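# Stack four numbered cartons on pallet, largest at bottom

## Task

Build a single straight upright column of all four identical cube cartons, fully on top of the small square wooden pallet, with no bench items touching it. Each carton carries a number on its bottom face; the column must run from the highest number at the base to the lowest on top, every carton smaller than the one beneath, and each must end up standing on its numbered face. Tipping a carton over on the table and back to read its number is allowed. The stack must stay put without the robot holding it; finally release everything and move the grippers away.

## Robot and tools

ROBOT. Two arms, left_arm and right_arm, each ending in a parallel two-finger gripper. The names do not refer to image sides. The fingers point along the gripper's own +z axis and close along its own y axis. The reported hand position is the spot between the finger pads, roughly 1 cm back from the tips. Joint ranges (rad, base to gripper): waist -2.880 to 2.880, shoulder 0.000 to 3.142, elbow 0.000 to 3.019, wrist pitch -1.693 to 1.571, wrist yaw -1.571 to 1.571, wrist roll -2.094 to 2.094. Mounting plates and the metal frame behind the arms are fixed obstacles.

FRAMES. Results report each gripper in one world frame: origin on the tabletop midway between the arms, +z up, +x outward over the table, left_arm on the +y side. Position is in metres, orientation as quaternion wxyz. Printed positions may be slightly wrong, more so at long reach. Commands, however, are offsets in the gripper's own axes.

ROW FORMAT (shared by both motion tools). One list of 14 numbers covering both arms, each in [-1, 1]: dx, dy, dz, rx, ry, rz, opening for left_arm, then the same seven for right_arm. Always send all 14, even when one arm stays still. dx..rz are an offset (not a pose) from the gripper's measured pose, in gripper axes; 1.0 equals 0.6 m of translation or 180 degrees of rotation, and rx, ry, rz form a single rotation vector. Opening is absolute, not an offset: +1 is fully open (0.094 m), -1 closed.

execute_actions(actions). A list of actions; each action is a table of up to 15 rows, one row per 1/30 s control step, and if shorter its last row is repeated to fill 15 steps. Every row in an action is measured from the gripper pose at that action's start (for the first action of a call, the last pose a result reported), not from the previous row. An empty list just returns the current state and images. Per step the commanded pose is clipped to 70 mm and 16 degrees from the measured pose, so large offsets take several actions; after an action the arm only continues to its last clipped pose.

move(target, speed, blocking). target is one 14-number row as above, an offset from the last pose shown in a result. Each gripper travels a straight line toward it; both paths finish together, lasting 0.5 to 10 s (cut short at 10 s). speed is the top path speed in m/s, 0.002 to 0.5, default 0.25; rotation is capped at twice that in rad/s. Openings are sent at the start. Paths ignore obstacles and the other arm, and grippers may lag, wander, or overshoot speed, especially with a nearly straight arm. Faster contact and targets set deeper past contact press harder. blocking=false returns after 0.5 s while motion continues; until a result shows it finished, other motions are refused, so use wait or stop.

wait(seconds). 0 to 10 s; arms hold their last command; returns early if a running move ends.

stop(). Brakes the current move; needs stopping distance, more when fast. Fingers keep moving.

zoom_image(camera, region). camera is cam_head_left (896x504), cam_head_right (896x504), cam_left_wrist (616x616) or cam_right_wrist (616x616); region is [x0, y0, x1, y1] in pixels from the top-left, at most 504 by 504.

finished_scene(scene). Ends the current scene, given its number; irreversible. The result reports success.

RESULTS. A state line per arm gives pose and grip_measured (opening on the command scale; the last joint value is the opening in metres). Hand target lines show where the controller is currently driving each gripper. A move adds a move: line with its ending (done, off_target, moving, held, fault) and active limits, plus each gripper's distance to its target; if only one arm is named, the other finished. held means a safety check blocked the last step; limits=paced means the sent pose was clipped; limits=held means some steps were blocked, after which the arm may lurch quickly. pose unreachable means the clearance check altered or blocked that arm's command. too close warnings treat the plate and its side of the frame as part of the arm. FAULT lines mean an arm stopped; MOTOR HOT warns from 85 °C, and at 100 °C an OVER-TEMPERATURE FAULT drops that arm and its load.

PRACTICAL NOTES. Arms tend to finish a centimetre or more low, and repeated zero offsets let them sag. To keep an arm in place, first send the offset back to its desired pose, then zeros, aiming higher if it still droops. To hold a carton, command an opening about 0.03 below grip_measured (less for a lighter grip); readings may be off by about 1 mm per gripper. Holding loads heats motors, even while idle. The simulation runs during thinking with the last command held. Occasional disturbances may tug a held object or shove a loose one.

AVOID. Dropping or knocking anything off the table (fails the task), arms colliding or pressing each other, hard slams, fast contacts, and leaving the column dependent on the gripper. Release and retract before finishing.

Each tool is called after ">>>" by a JSON object that holds its "method" and its "body", one argument or row to a line.

## Session

>>> {"method": "execute_actions", "body": {
  "actions": []
}}

Scene clock: 0.00 s.
left_arm: end_effector_position=(+0.3355, +0.4130, +0.2795) grip_measured=+1.000 end_effector_quat_wxyz=(+0.034, +0.874, -0.471, +0.115) | right_arm: end_effector_position=(+0.4737, +0.1345, +0.2170) grip_measured=+1.000 end_effector_quat_wxyz=(-0.309, -0.165, +0.755, +0.554)
Joint positions: left_arm=[ 0.034  0.503  0.841 -1.305  0.002 -2.039  0.094] | right_arm=[ 0.693  2.13   2.035 -1.453 -0.925  0.11   0.094]
Joint velocities: left_arm=[ 0.005 -0.015 -0.007 -0.017 -0.022 -0.081  0.   ] | right_arm=[ 0.015 -0.005 -0.012 -0.002  0.007  0.066  0.   ]
Hand target (left_arm): +0.343, +0.416, +0.290; +0.026, +0.874, -0.469, +0.126
Hand target (right_arm): +0.480, +0.135, +0.220; -0.301, -0.167, +0.756, +0.557

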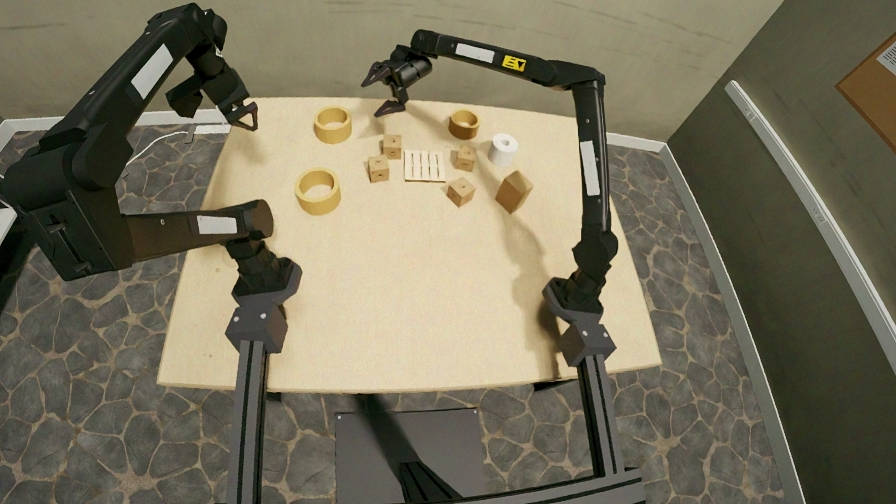

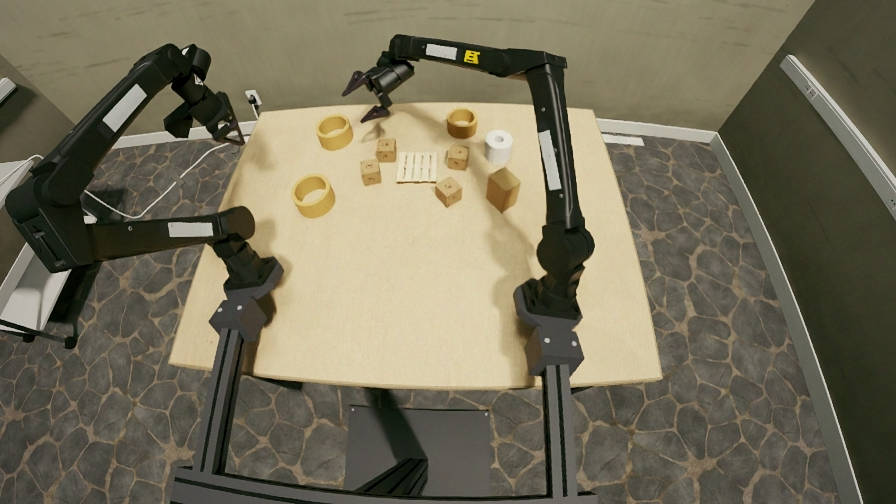

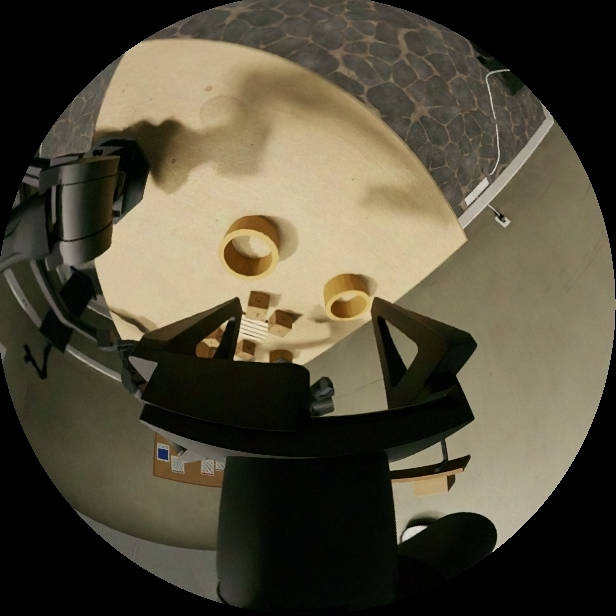

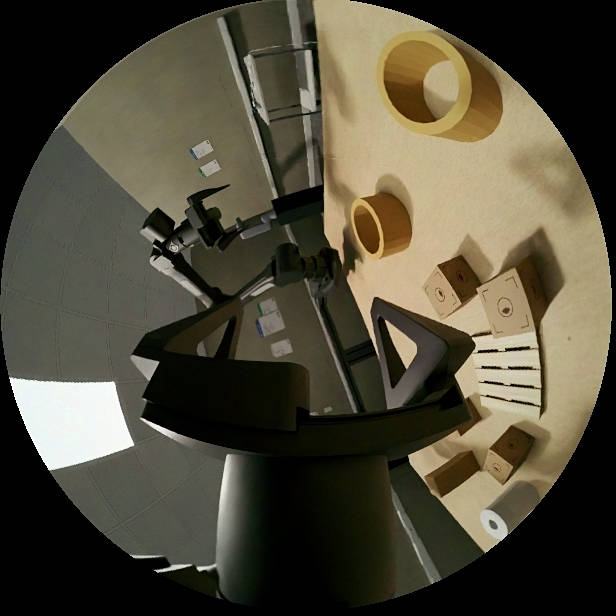

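>>> {"method": "move", "body": {
  "target": [0,0,0,-0.09,-0.027,0.682,1,0.492,-0.212,-0.155,0.384,-0.214,0.114,1],
  "speed": 0.4
}}

>>> {"method": "zoom_image", "body": {
  "camera": "cam_head_left",
  "region": [220,80,620,300]
}}

Scene clock: 4.27 s.
left_arm: end_effector_position=(+0.3236, +0.4115, +0.2674) grip_measured=+1.000 end_effector_quat_wxyz=(-0.010, -0.004, +1.000, +0.005) | right_arm: end_effector_position=(+0.2997, -0.1494, +0.1903) grip_measured=+1.000 end_effector_quat_wxyz=(-0.004, -0.007, +1.000, -0.004)
Joint positions: left_arm=[-0.18   0.618  0.875 -1.442 -0.282 -0.114  0.094] | right_arm=[ 0.923  1.249  0.935 -1.16   0.477  0.847  0.094]
Joint velocities: left_arm=[-0.005 -0.005  0.002 -0.002  0.007 -0.007  0.   ] | right_arm=[-0.005 -0.015 -0.007  0.012 -0.081  0.007  0.   ]
Hand target (left_arm): +0.335, +0.413, +0.280; +0.000, +0.001, +1.000, +0.002
Hand target (right_arm): +0.296, -0.151, +0.194; -0.001, -0.005, +1.000, -0.003
Off the commanded pose (left_arm): 0.017 m, 1 deg.
Off the commanded pose (right_arm): 0.009 m, 1 deg.
move: off_target (left_arm)

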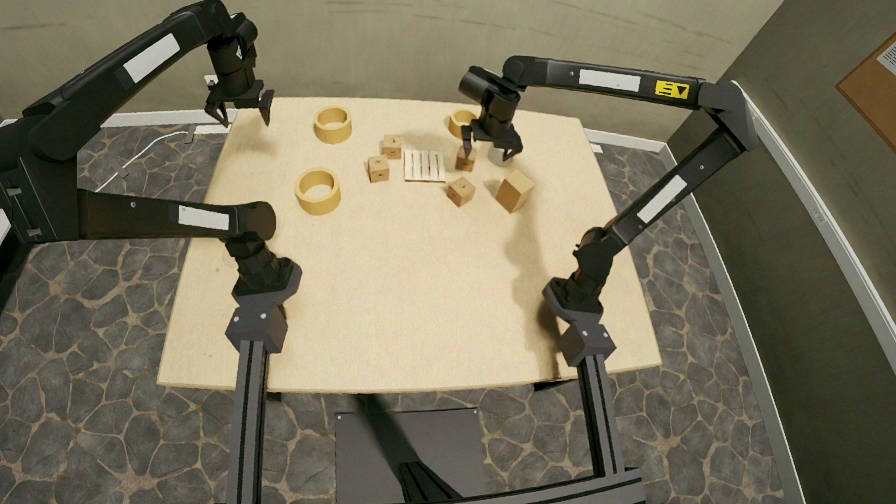

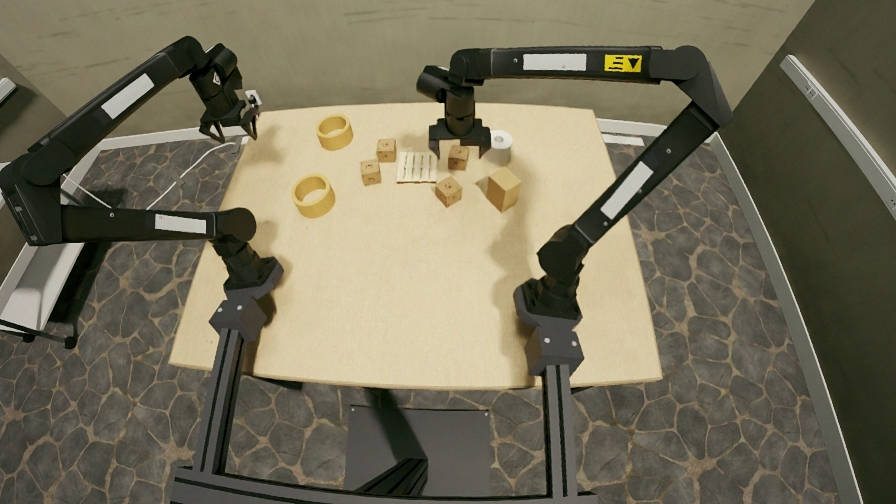

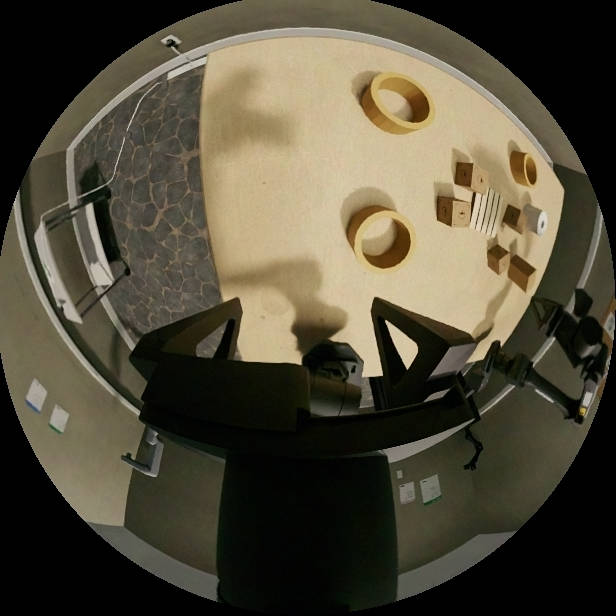

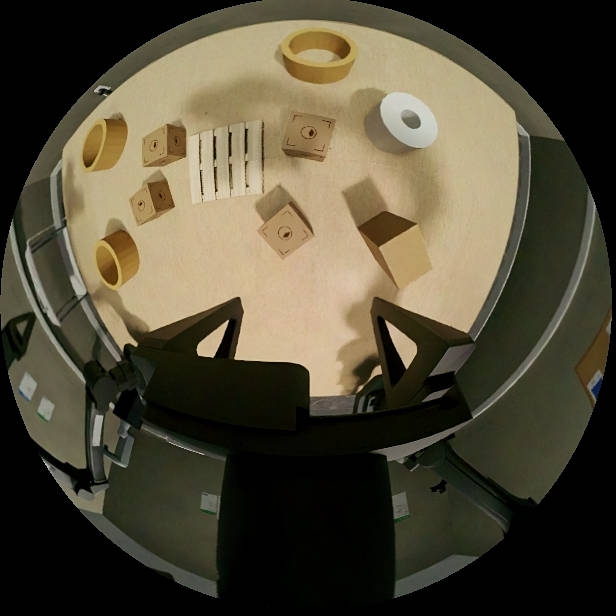

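Region (220, 80, 620, 300) of cam_head_left's 896x504 image, scaled by 1.260, with more detail than that image has; it fills the top 277 rows of this view, and the rest is white.

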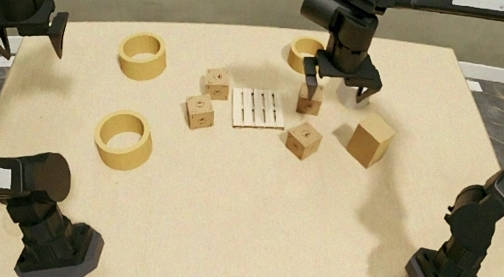

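>>> {"method": "move", "body": {
  "target": [0,0,-0.02,0,0,0,1,-0.1,0.05,0.15,0,0,-0.22,1],
  "speed": 0.4
}}

Scene clock: 6.17 s.
left_arm: end_effector_position=(+0.3167, +0.4100, +0.2675) grip_measured=+1.000 end_effector_quat_wxyz=(-0.022, +0.001, +1.000, +0.006) | right_arm: end_effector_position=(+0.3409, -0.1263, +0.0998) grip_measured=+1.000 end_effector_quat_wxyz=(-0.015, -0.350, +0.937, -0.005)
Joint positions: left_arm=[-0.194  0.618  0.873 -1.47  -0.287 -0.122  0.094] | right_arm=[ 0.78   1.475  0.96  -0.909  0.455 -0.003  0.094]
Joint velocities: left_arm=[-0.034 -0.005 -0.007 -0.002  0.037 -0.007  0.   ] | right_arm=[ 0.005  0.005 -0.002 -0.002 -0.022 -0.022  0.   ]
Hand target (left_arm): +0.324, +0.412, +0.279; -0.010, -0.004, +1.000, +0.005
Hand target (right_arm): +0.360, -0.120, +0.102; -0.004, -0.345, +0.939, -0.001
Off the commanded pose (left_arm): 0.014 m, 2 deg.
Off the commanded pose (right_arm): 0.019 m, 1 deg.
move: off_target (left_arm, right_arm)

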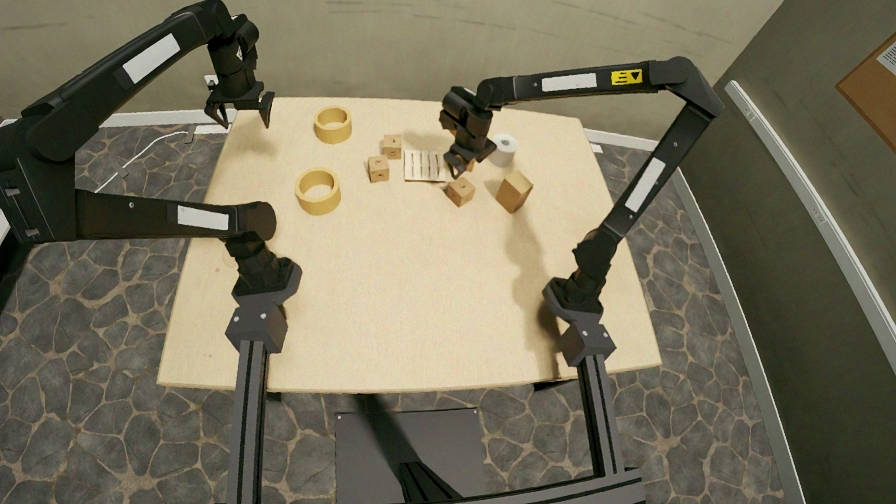

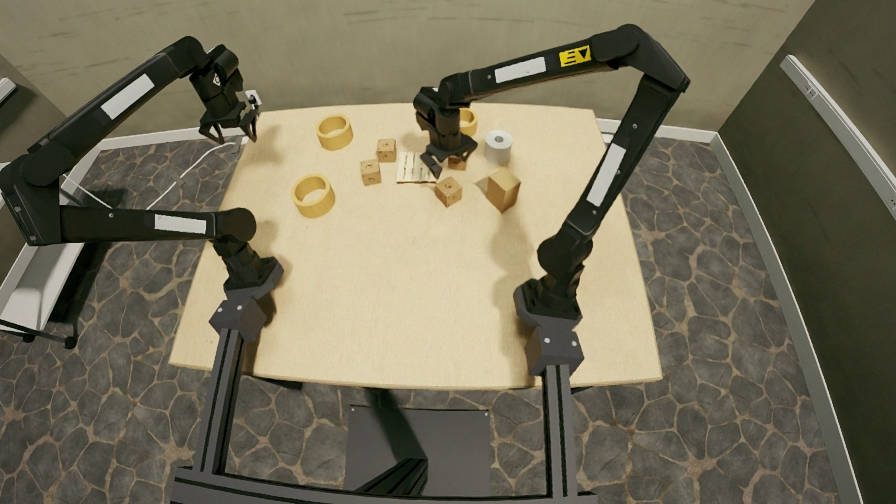

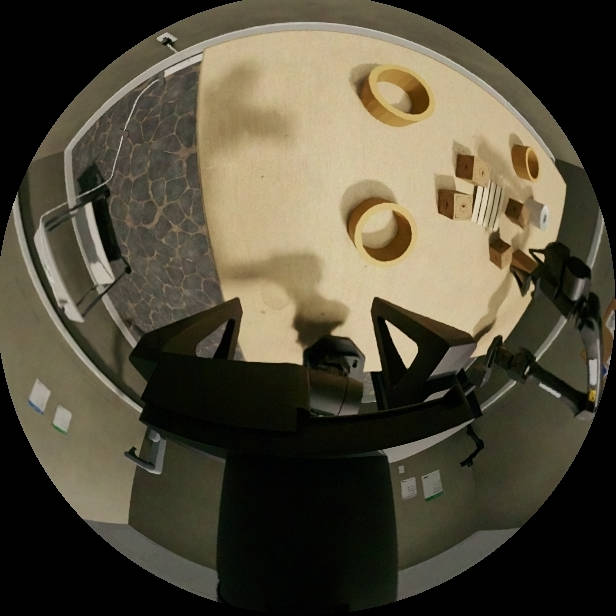

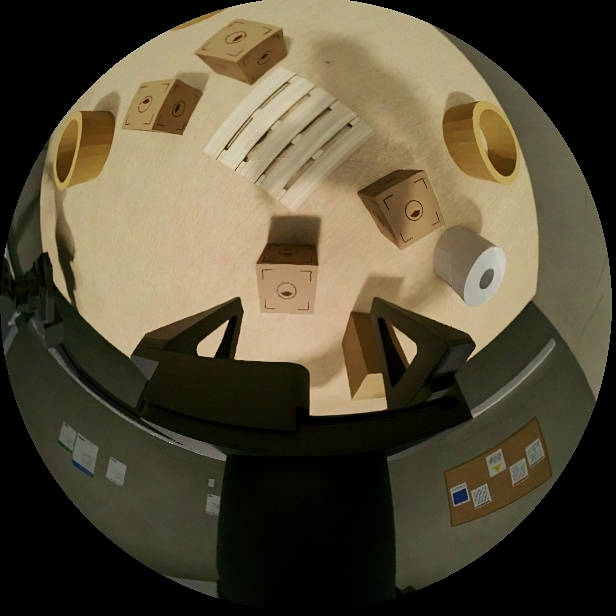

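>>> {"method": "move", "body": {
  "target": [0,0,0,0,0,0,1,0,0.03,0.06,0,0,0,1],
  "speed": 0.15
}}

Scene clock: 7.30 s.
left_arm: end_effector_position=(+0.3156, +0.4098, +0.2663) grip_measured=+1.000 end_effector_quat_wxyz=(-0.024, +0.002, +1.000, +0.006) | right_arm: end_effector_position=(+0.3329, -0.1144, +0.0707) grip_measured=+1.000 end_effector_quat_wxyz=(-0.009, -0.349, +0.937, -0.003)
Joint positions: left_arm=[-0.194  0.618  0.87  -1.47  -0.287 -0.122  0.094] | right_arm=[ 0.78   1.535  0.929 -0.806  0.455 -0.005  0.094]
Joint velocities: left_arm=[-0.015 -0.005 -0.002  0.007  0.037 -0.081  0.   ] | right_arm=[-0.005  0.005  0.012  0.012 -0.066 -0.051  0.   ]
Hand target (left_arm): +0.317, +0.410, +0.267; -0.022, +0.002, +1.000, +0.006
Hand target (right_arm): +0.329, -0.114, +0.064; -0.015, -0.350, +0.937, -0.005
Off the commanded pose (left_arm): 0.002 m, 0 deg.
Off the commanded pose (right_arm): 0.008 m, 1 deg.
move: done

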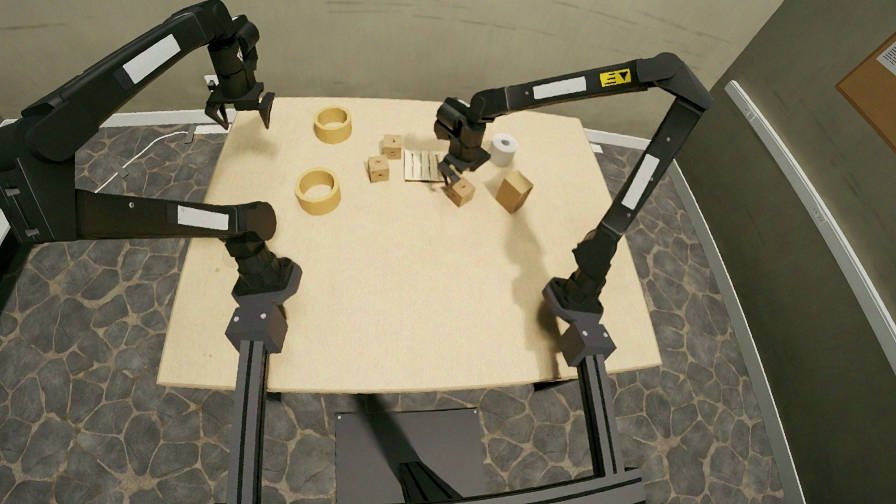

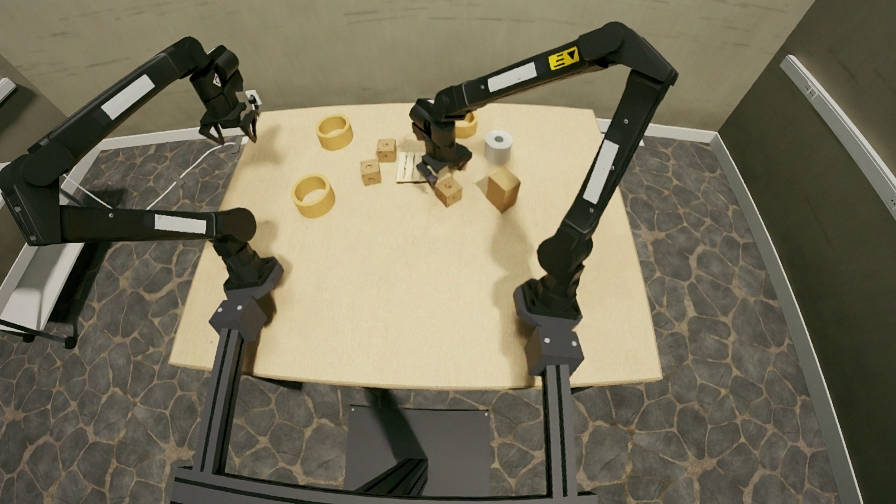

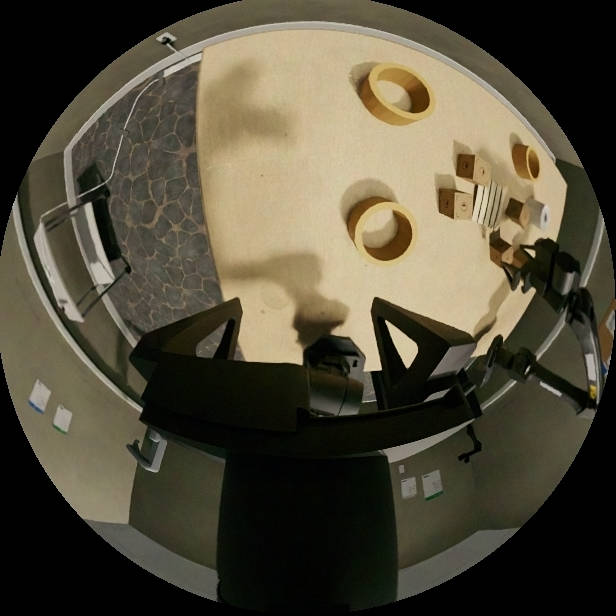

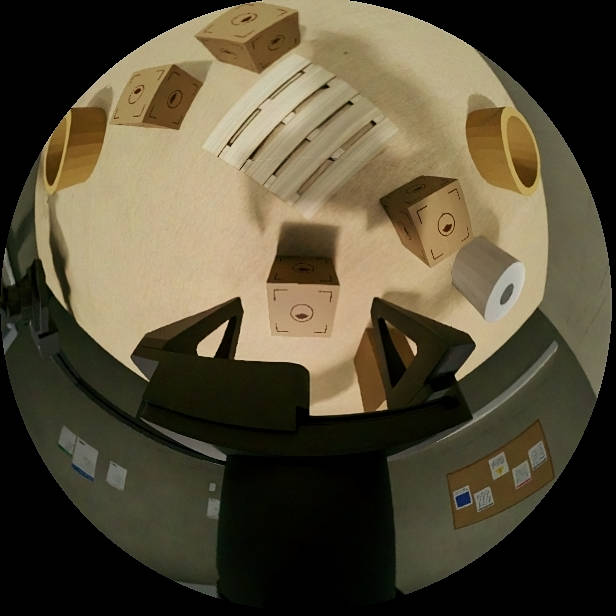

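>>> {"method": "move", "body": {
  "target": [0.275,-0.383,0.26,0.5,0,0,1,0.025,0.005,0.075,0,0,0,1],
  "speed": 0.3
}}

Scene clock: 11.27 s.
left_arm: end_effector_position=(+0.1527, +0.1829, +0.1131) grip_measured=+1.000 end_effector_quat_wxyz=(-0.004, -0.006, +0.711, -0.703) | right_arm: end_effector_position=(+0.3251, -0.1173, +0.0394) grip_measured=+1.000 end_effector_quat_wxyz=(+0.004, -0.344, +0.939, +0.002)
Joint positions: left_arm=[-0.034  1.498  0.048  0.159  1.343  0.144  0.094] | right_arm=[ 0.751  1.568  0.864 -0.661  0.449 -0.04   0.094]
Joint velocities: left_arm=[-0.015 -0.005 -0.027  0.125 -0.081 -0.095  0.   ] | right_arm=[-0.015 -0.005  0.012 -0.002  0.007 -0.022  0.   ]
Hand target (left_arm): +0.144, +0.182, +0.115; -0.020, -0.015, +0.710, -0.704
Hand target (right_arm): +0.319, -0.123, +0.027; -0.009, -0.348, +0.937, -0.003
Off the commanded pose (left_arm): 0.011 m, 2 deg.
Off the commanded pose (right_arm): 0.016 m, 2 deg.
move: off_target (left_arm, right_arm)

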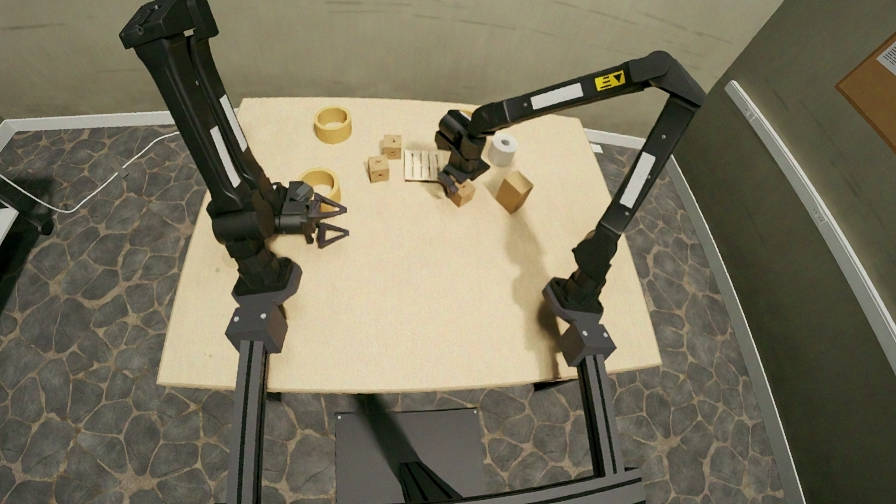

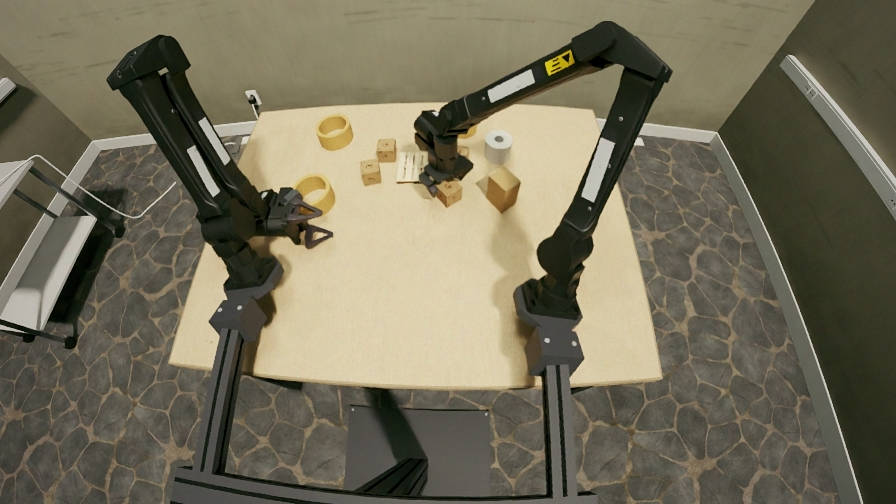

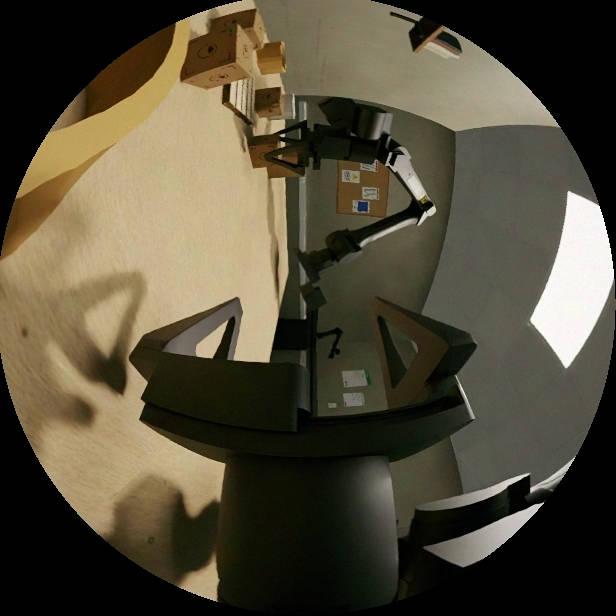

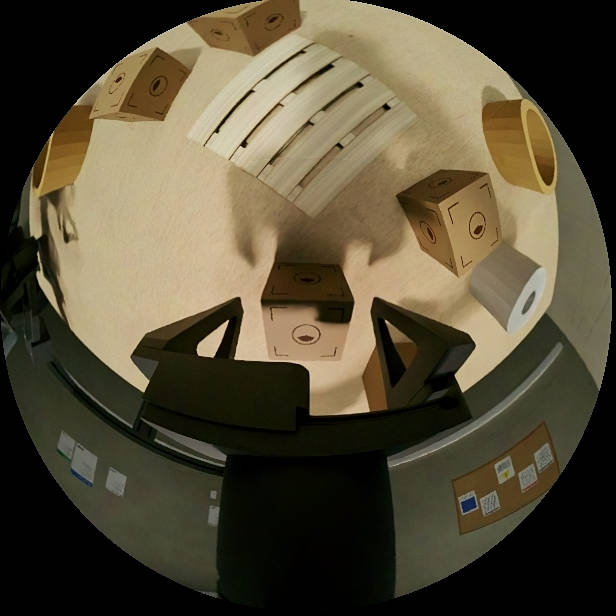

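>>> {"method": "execute_actions", "body": {
  "actions": [
    [[0,0,0,0,0,0,1,0.045,0,0.03,0,0,0,1]],
    [[0,0,0,0,0,0,1,0,0,0,0,0,0,1]],
    [[0,0,0,0,0,0,1,0,0,0,0,0,0,0.1]],
    [[0,0,0,0,0,0,1,0,0,0,0,0,0,-0.1]]
  ]
}}

Scene clock: 13.60 s.
left_arm: end_effector_position=(+0.1531, +0.1829, +0.1131) grip_measured=+1.000 end_effector_quat_wxyz=(-0.007, -0.009, +0.711, -0.703) | right_arm: end_effector_position=(+0.2983, -0.1315, +0.0214) grip_measured=+0.126 end_effector_quat_wxyz=(+0.000, -0.346, +0.938, +0.001)
Joint positions: left_arm=[-0.035  1.498  0.046  0.168  1.343  0.128  0.094] | right_arm=[ 0.743  1.563  0.773 -0.581  0.445 -0.051  0.053]
Joint velocities: left_arm=[ 0.005 -0.005 -0.017  0.012 -0.037 -0.007  0.   ] | right_arm=[ 0.005 -0.005 -0.007 -0.002  0.037 -0.066 -0.001]
Hand target (left_arm): +0.153, +0.183, +0.113; -0.007, -0.009, +0.711, -0.703
Hand target (right_arm): +0.298, -0.132, +0.021; +0.000, -0.346, +0.938, +0.001
Off the commanded pose (left_arm): 0.000 m, 0 deg.
Off the commanded pose (right_arm): 0.000 m, 0 deg.

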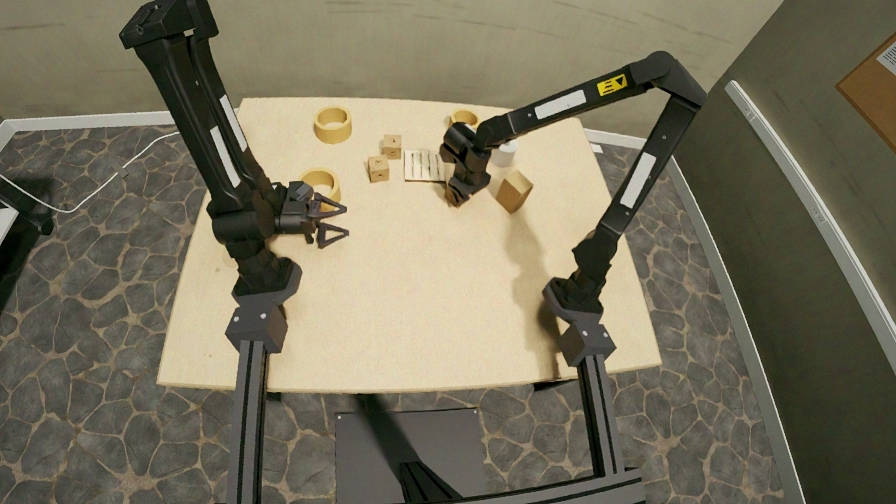

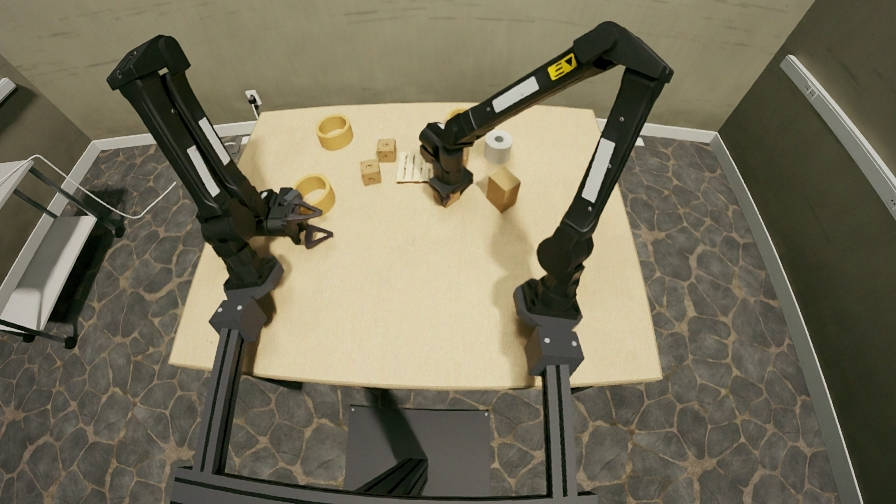

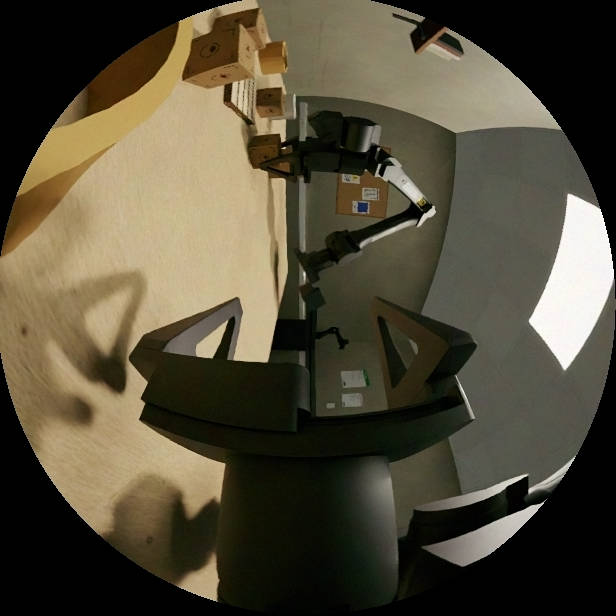

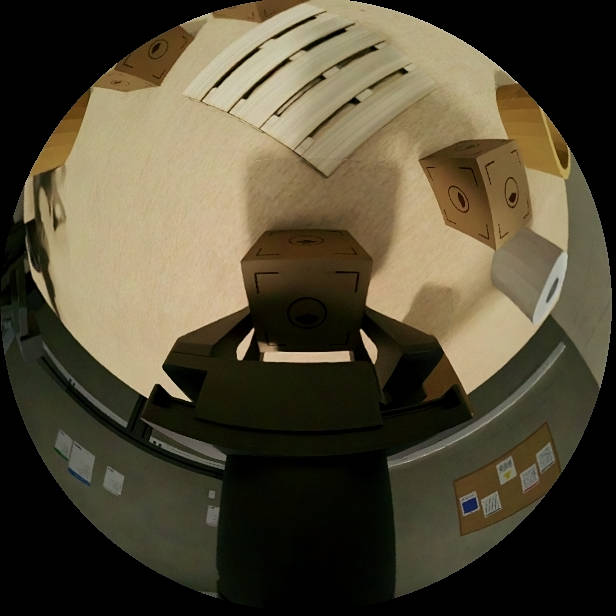

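>>> {"method": "move", "body": {
  "target": [0,0,0,0,0,0,1,0,0,-0.1,0,0,0,-0.05],
  "speed": 0.1
}}

>>> {"method": "move", "body": {
  "target": [0,0,0,0,0,0,1,0,0.2,-0.2,-0.12,-0.2,0,-0.05],
  "speed": 0.3
}}

Scene clock: 15.07 s.
left_arm: end_effector_position=(+0.1531, +0.1829, +0.1131) grip_measured=+1.000 end_effector_quat_wxyz=(-0.007, -0.009, +0.711, -0.703) | right_arm: end_effector_position=(+0.2805, -0.1430, +0.0660) grip_measured=+0.126 end_effector_quat_wxyz=(-0.021, -0.358, +0.933, -0.007)
Joint positions: left_arm=[-0.035  1.498  0.046  0.168  1.343  0.128  0.094] | right_arm=[ 0.804  1.451  0.773 -0.773  0.457  0.013  0.053]
Joint velocities: left_arm=[-0.015 -0.005 -0.017 -0.002 -0.007  0.007  0.   ] | right_arm=[-0.005 -0.005 -0.007  0.007  0.051  0.022 -0.002]
Hand target (left_arm): +0.153, +0.183, +0.113; -0.007, -0.009, +0.711, -0.703
Hand target (right_arm): +0.297, -0.132, +0.081; -0.000, -0.346, +0.938, +0.001
Off the commanded pose (left_arm): 0.000 m, 0 deg.
Off the commanded pose (right_arm): 0.026 m, 3 deg.
move: off_target (right_arm)

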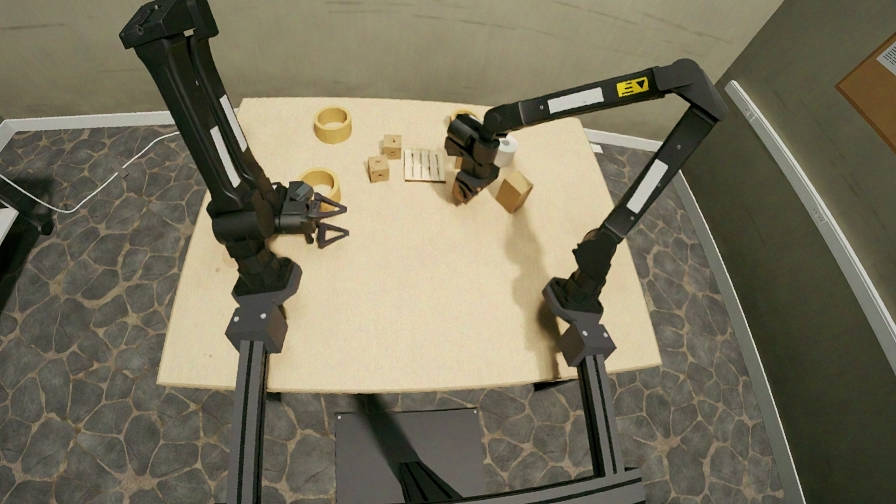

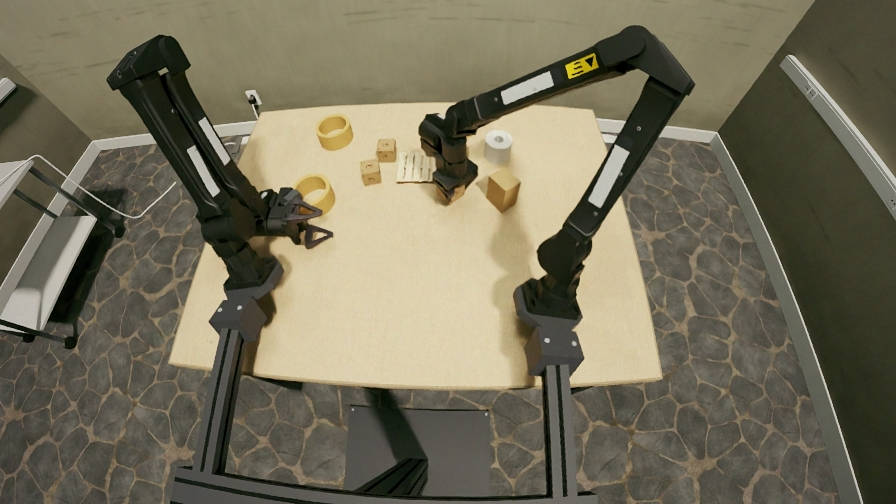

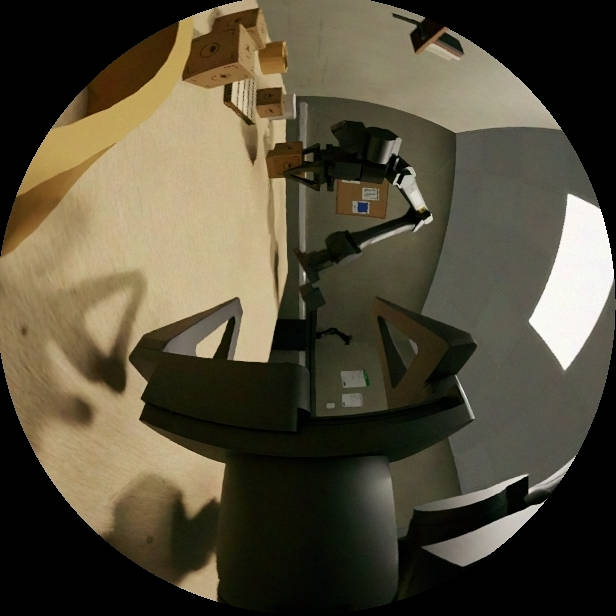

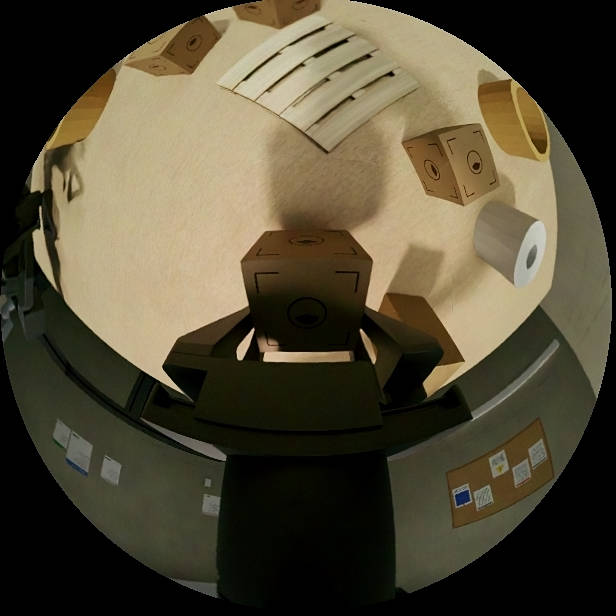

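Scene clock: 16.73 s.
left_arm: end_effector_position=(+0.1531, +0.1829, +0.1131) grip_measured=+1.000 end_effector_quat_wxyz=(-0.007, -0.009, +0.711, -0.703) | right_arm: end_effector_position=(+0.2050, -0.0504, +0.1775) grip_measured=+0.126 end_effector_quat_wxyz=(+0.197, -0.346, +0.878, +0.264)
Joint positions: left_arm=[-0.035  1.498  0.046  0.168  1.343  0.128  0.094] | right_arm=[ 1.137  1.084  0.489 -0.298  0.255  0.089  0.053]
Joint velocities: left_arm=[-0.005 -0.005 -0.012 -0.012  0.007  0.022  0.   ] | right_arm=[0.005 0.005 0.007 0.002 0.007 0.051 0.   ]
Hand target (left_arm): +0.153, +0.183, +0.113; -0.007, -0.009, +0.711, -0.703
Hand target (right_arm): +0.204, -0.049, +0.182; +0.202, -0.339, +0.878, +0.272
Off the commanded pose (left_arm): 0.000 m, 0 deg.
Off the commanded pose (right_arm): 0.009 m, 2 deg.
move: done

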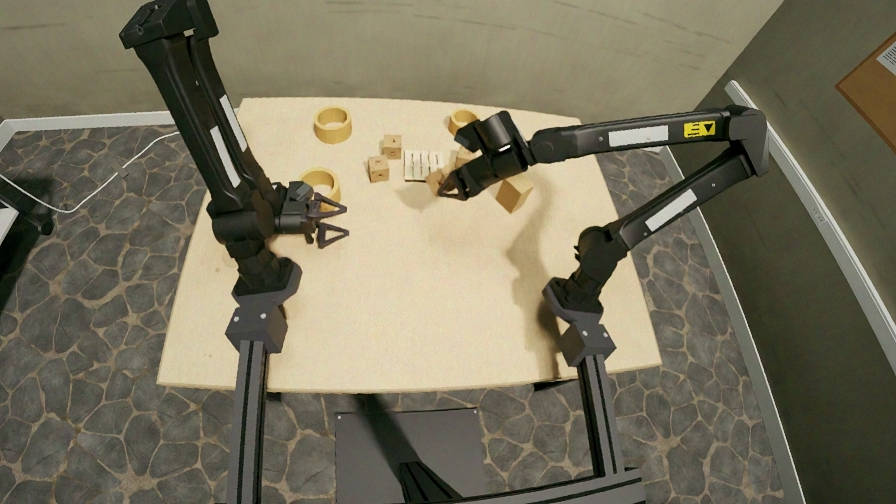

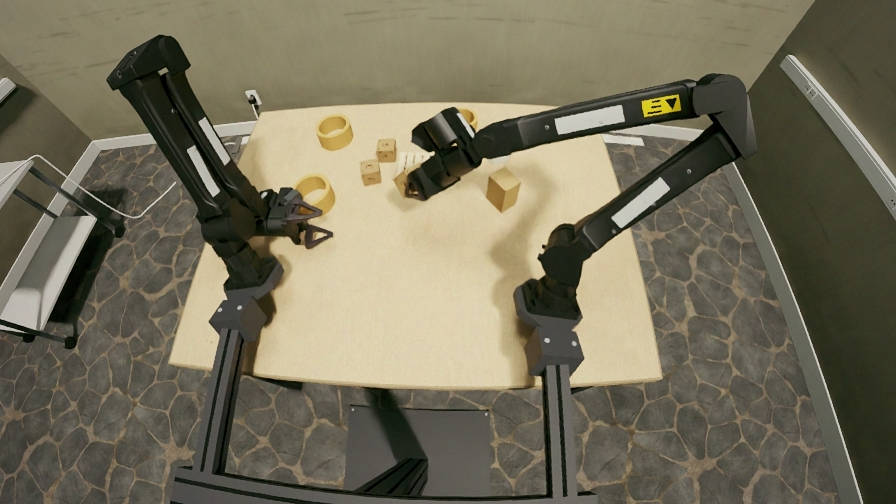

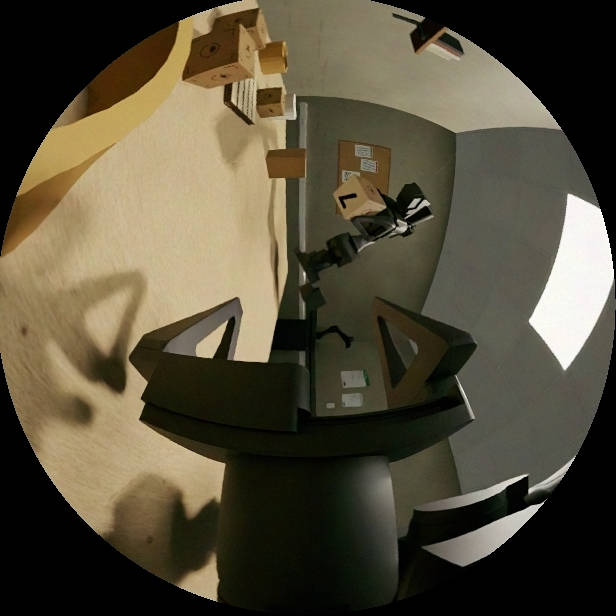

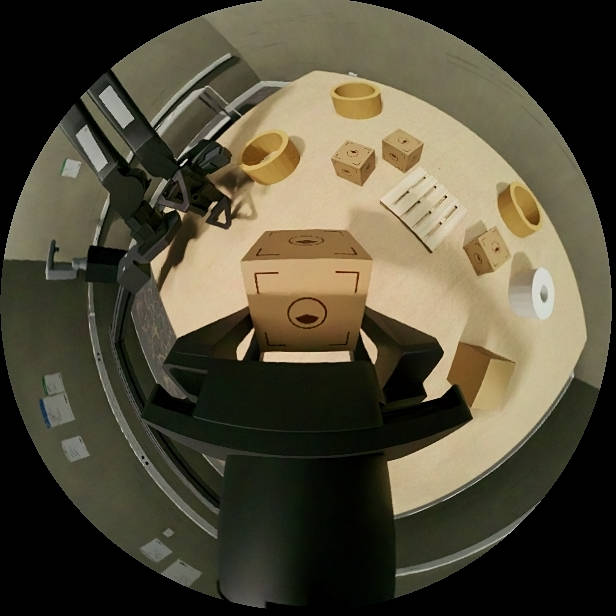

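>>> {"method": "zoom_image", "body": {
  "camera": "cam_left_wrist",
  "region": [310,160,410,240]
}}

Region (310, 160, 410, 240) of cam_left_wrist's 616x616 image, scaled by 5.040, with more detail than that image has; it fills the top 403 rows of this view, and the rest is white.

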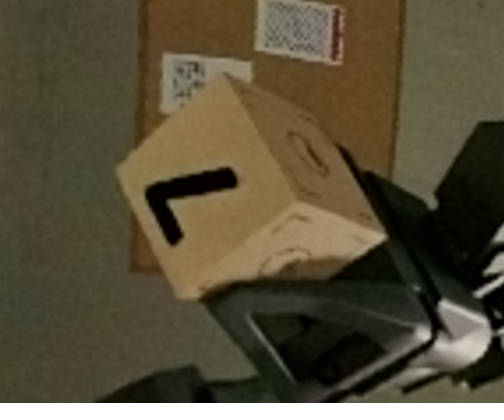

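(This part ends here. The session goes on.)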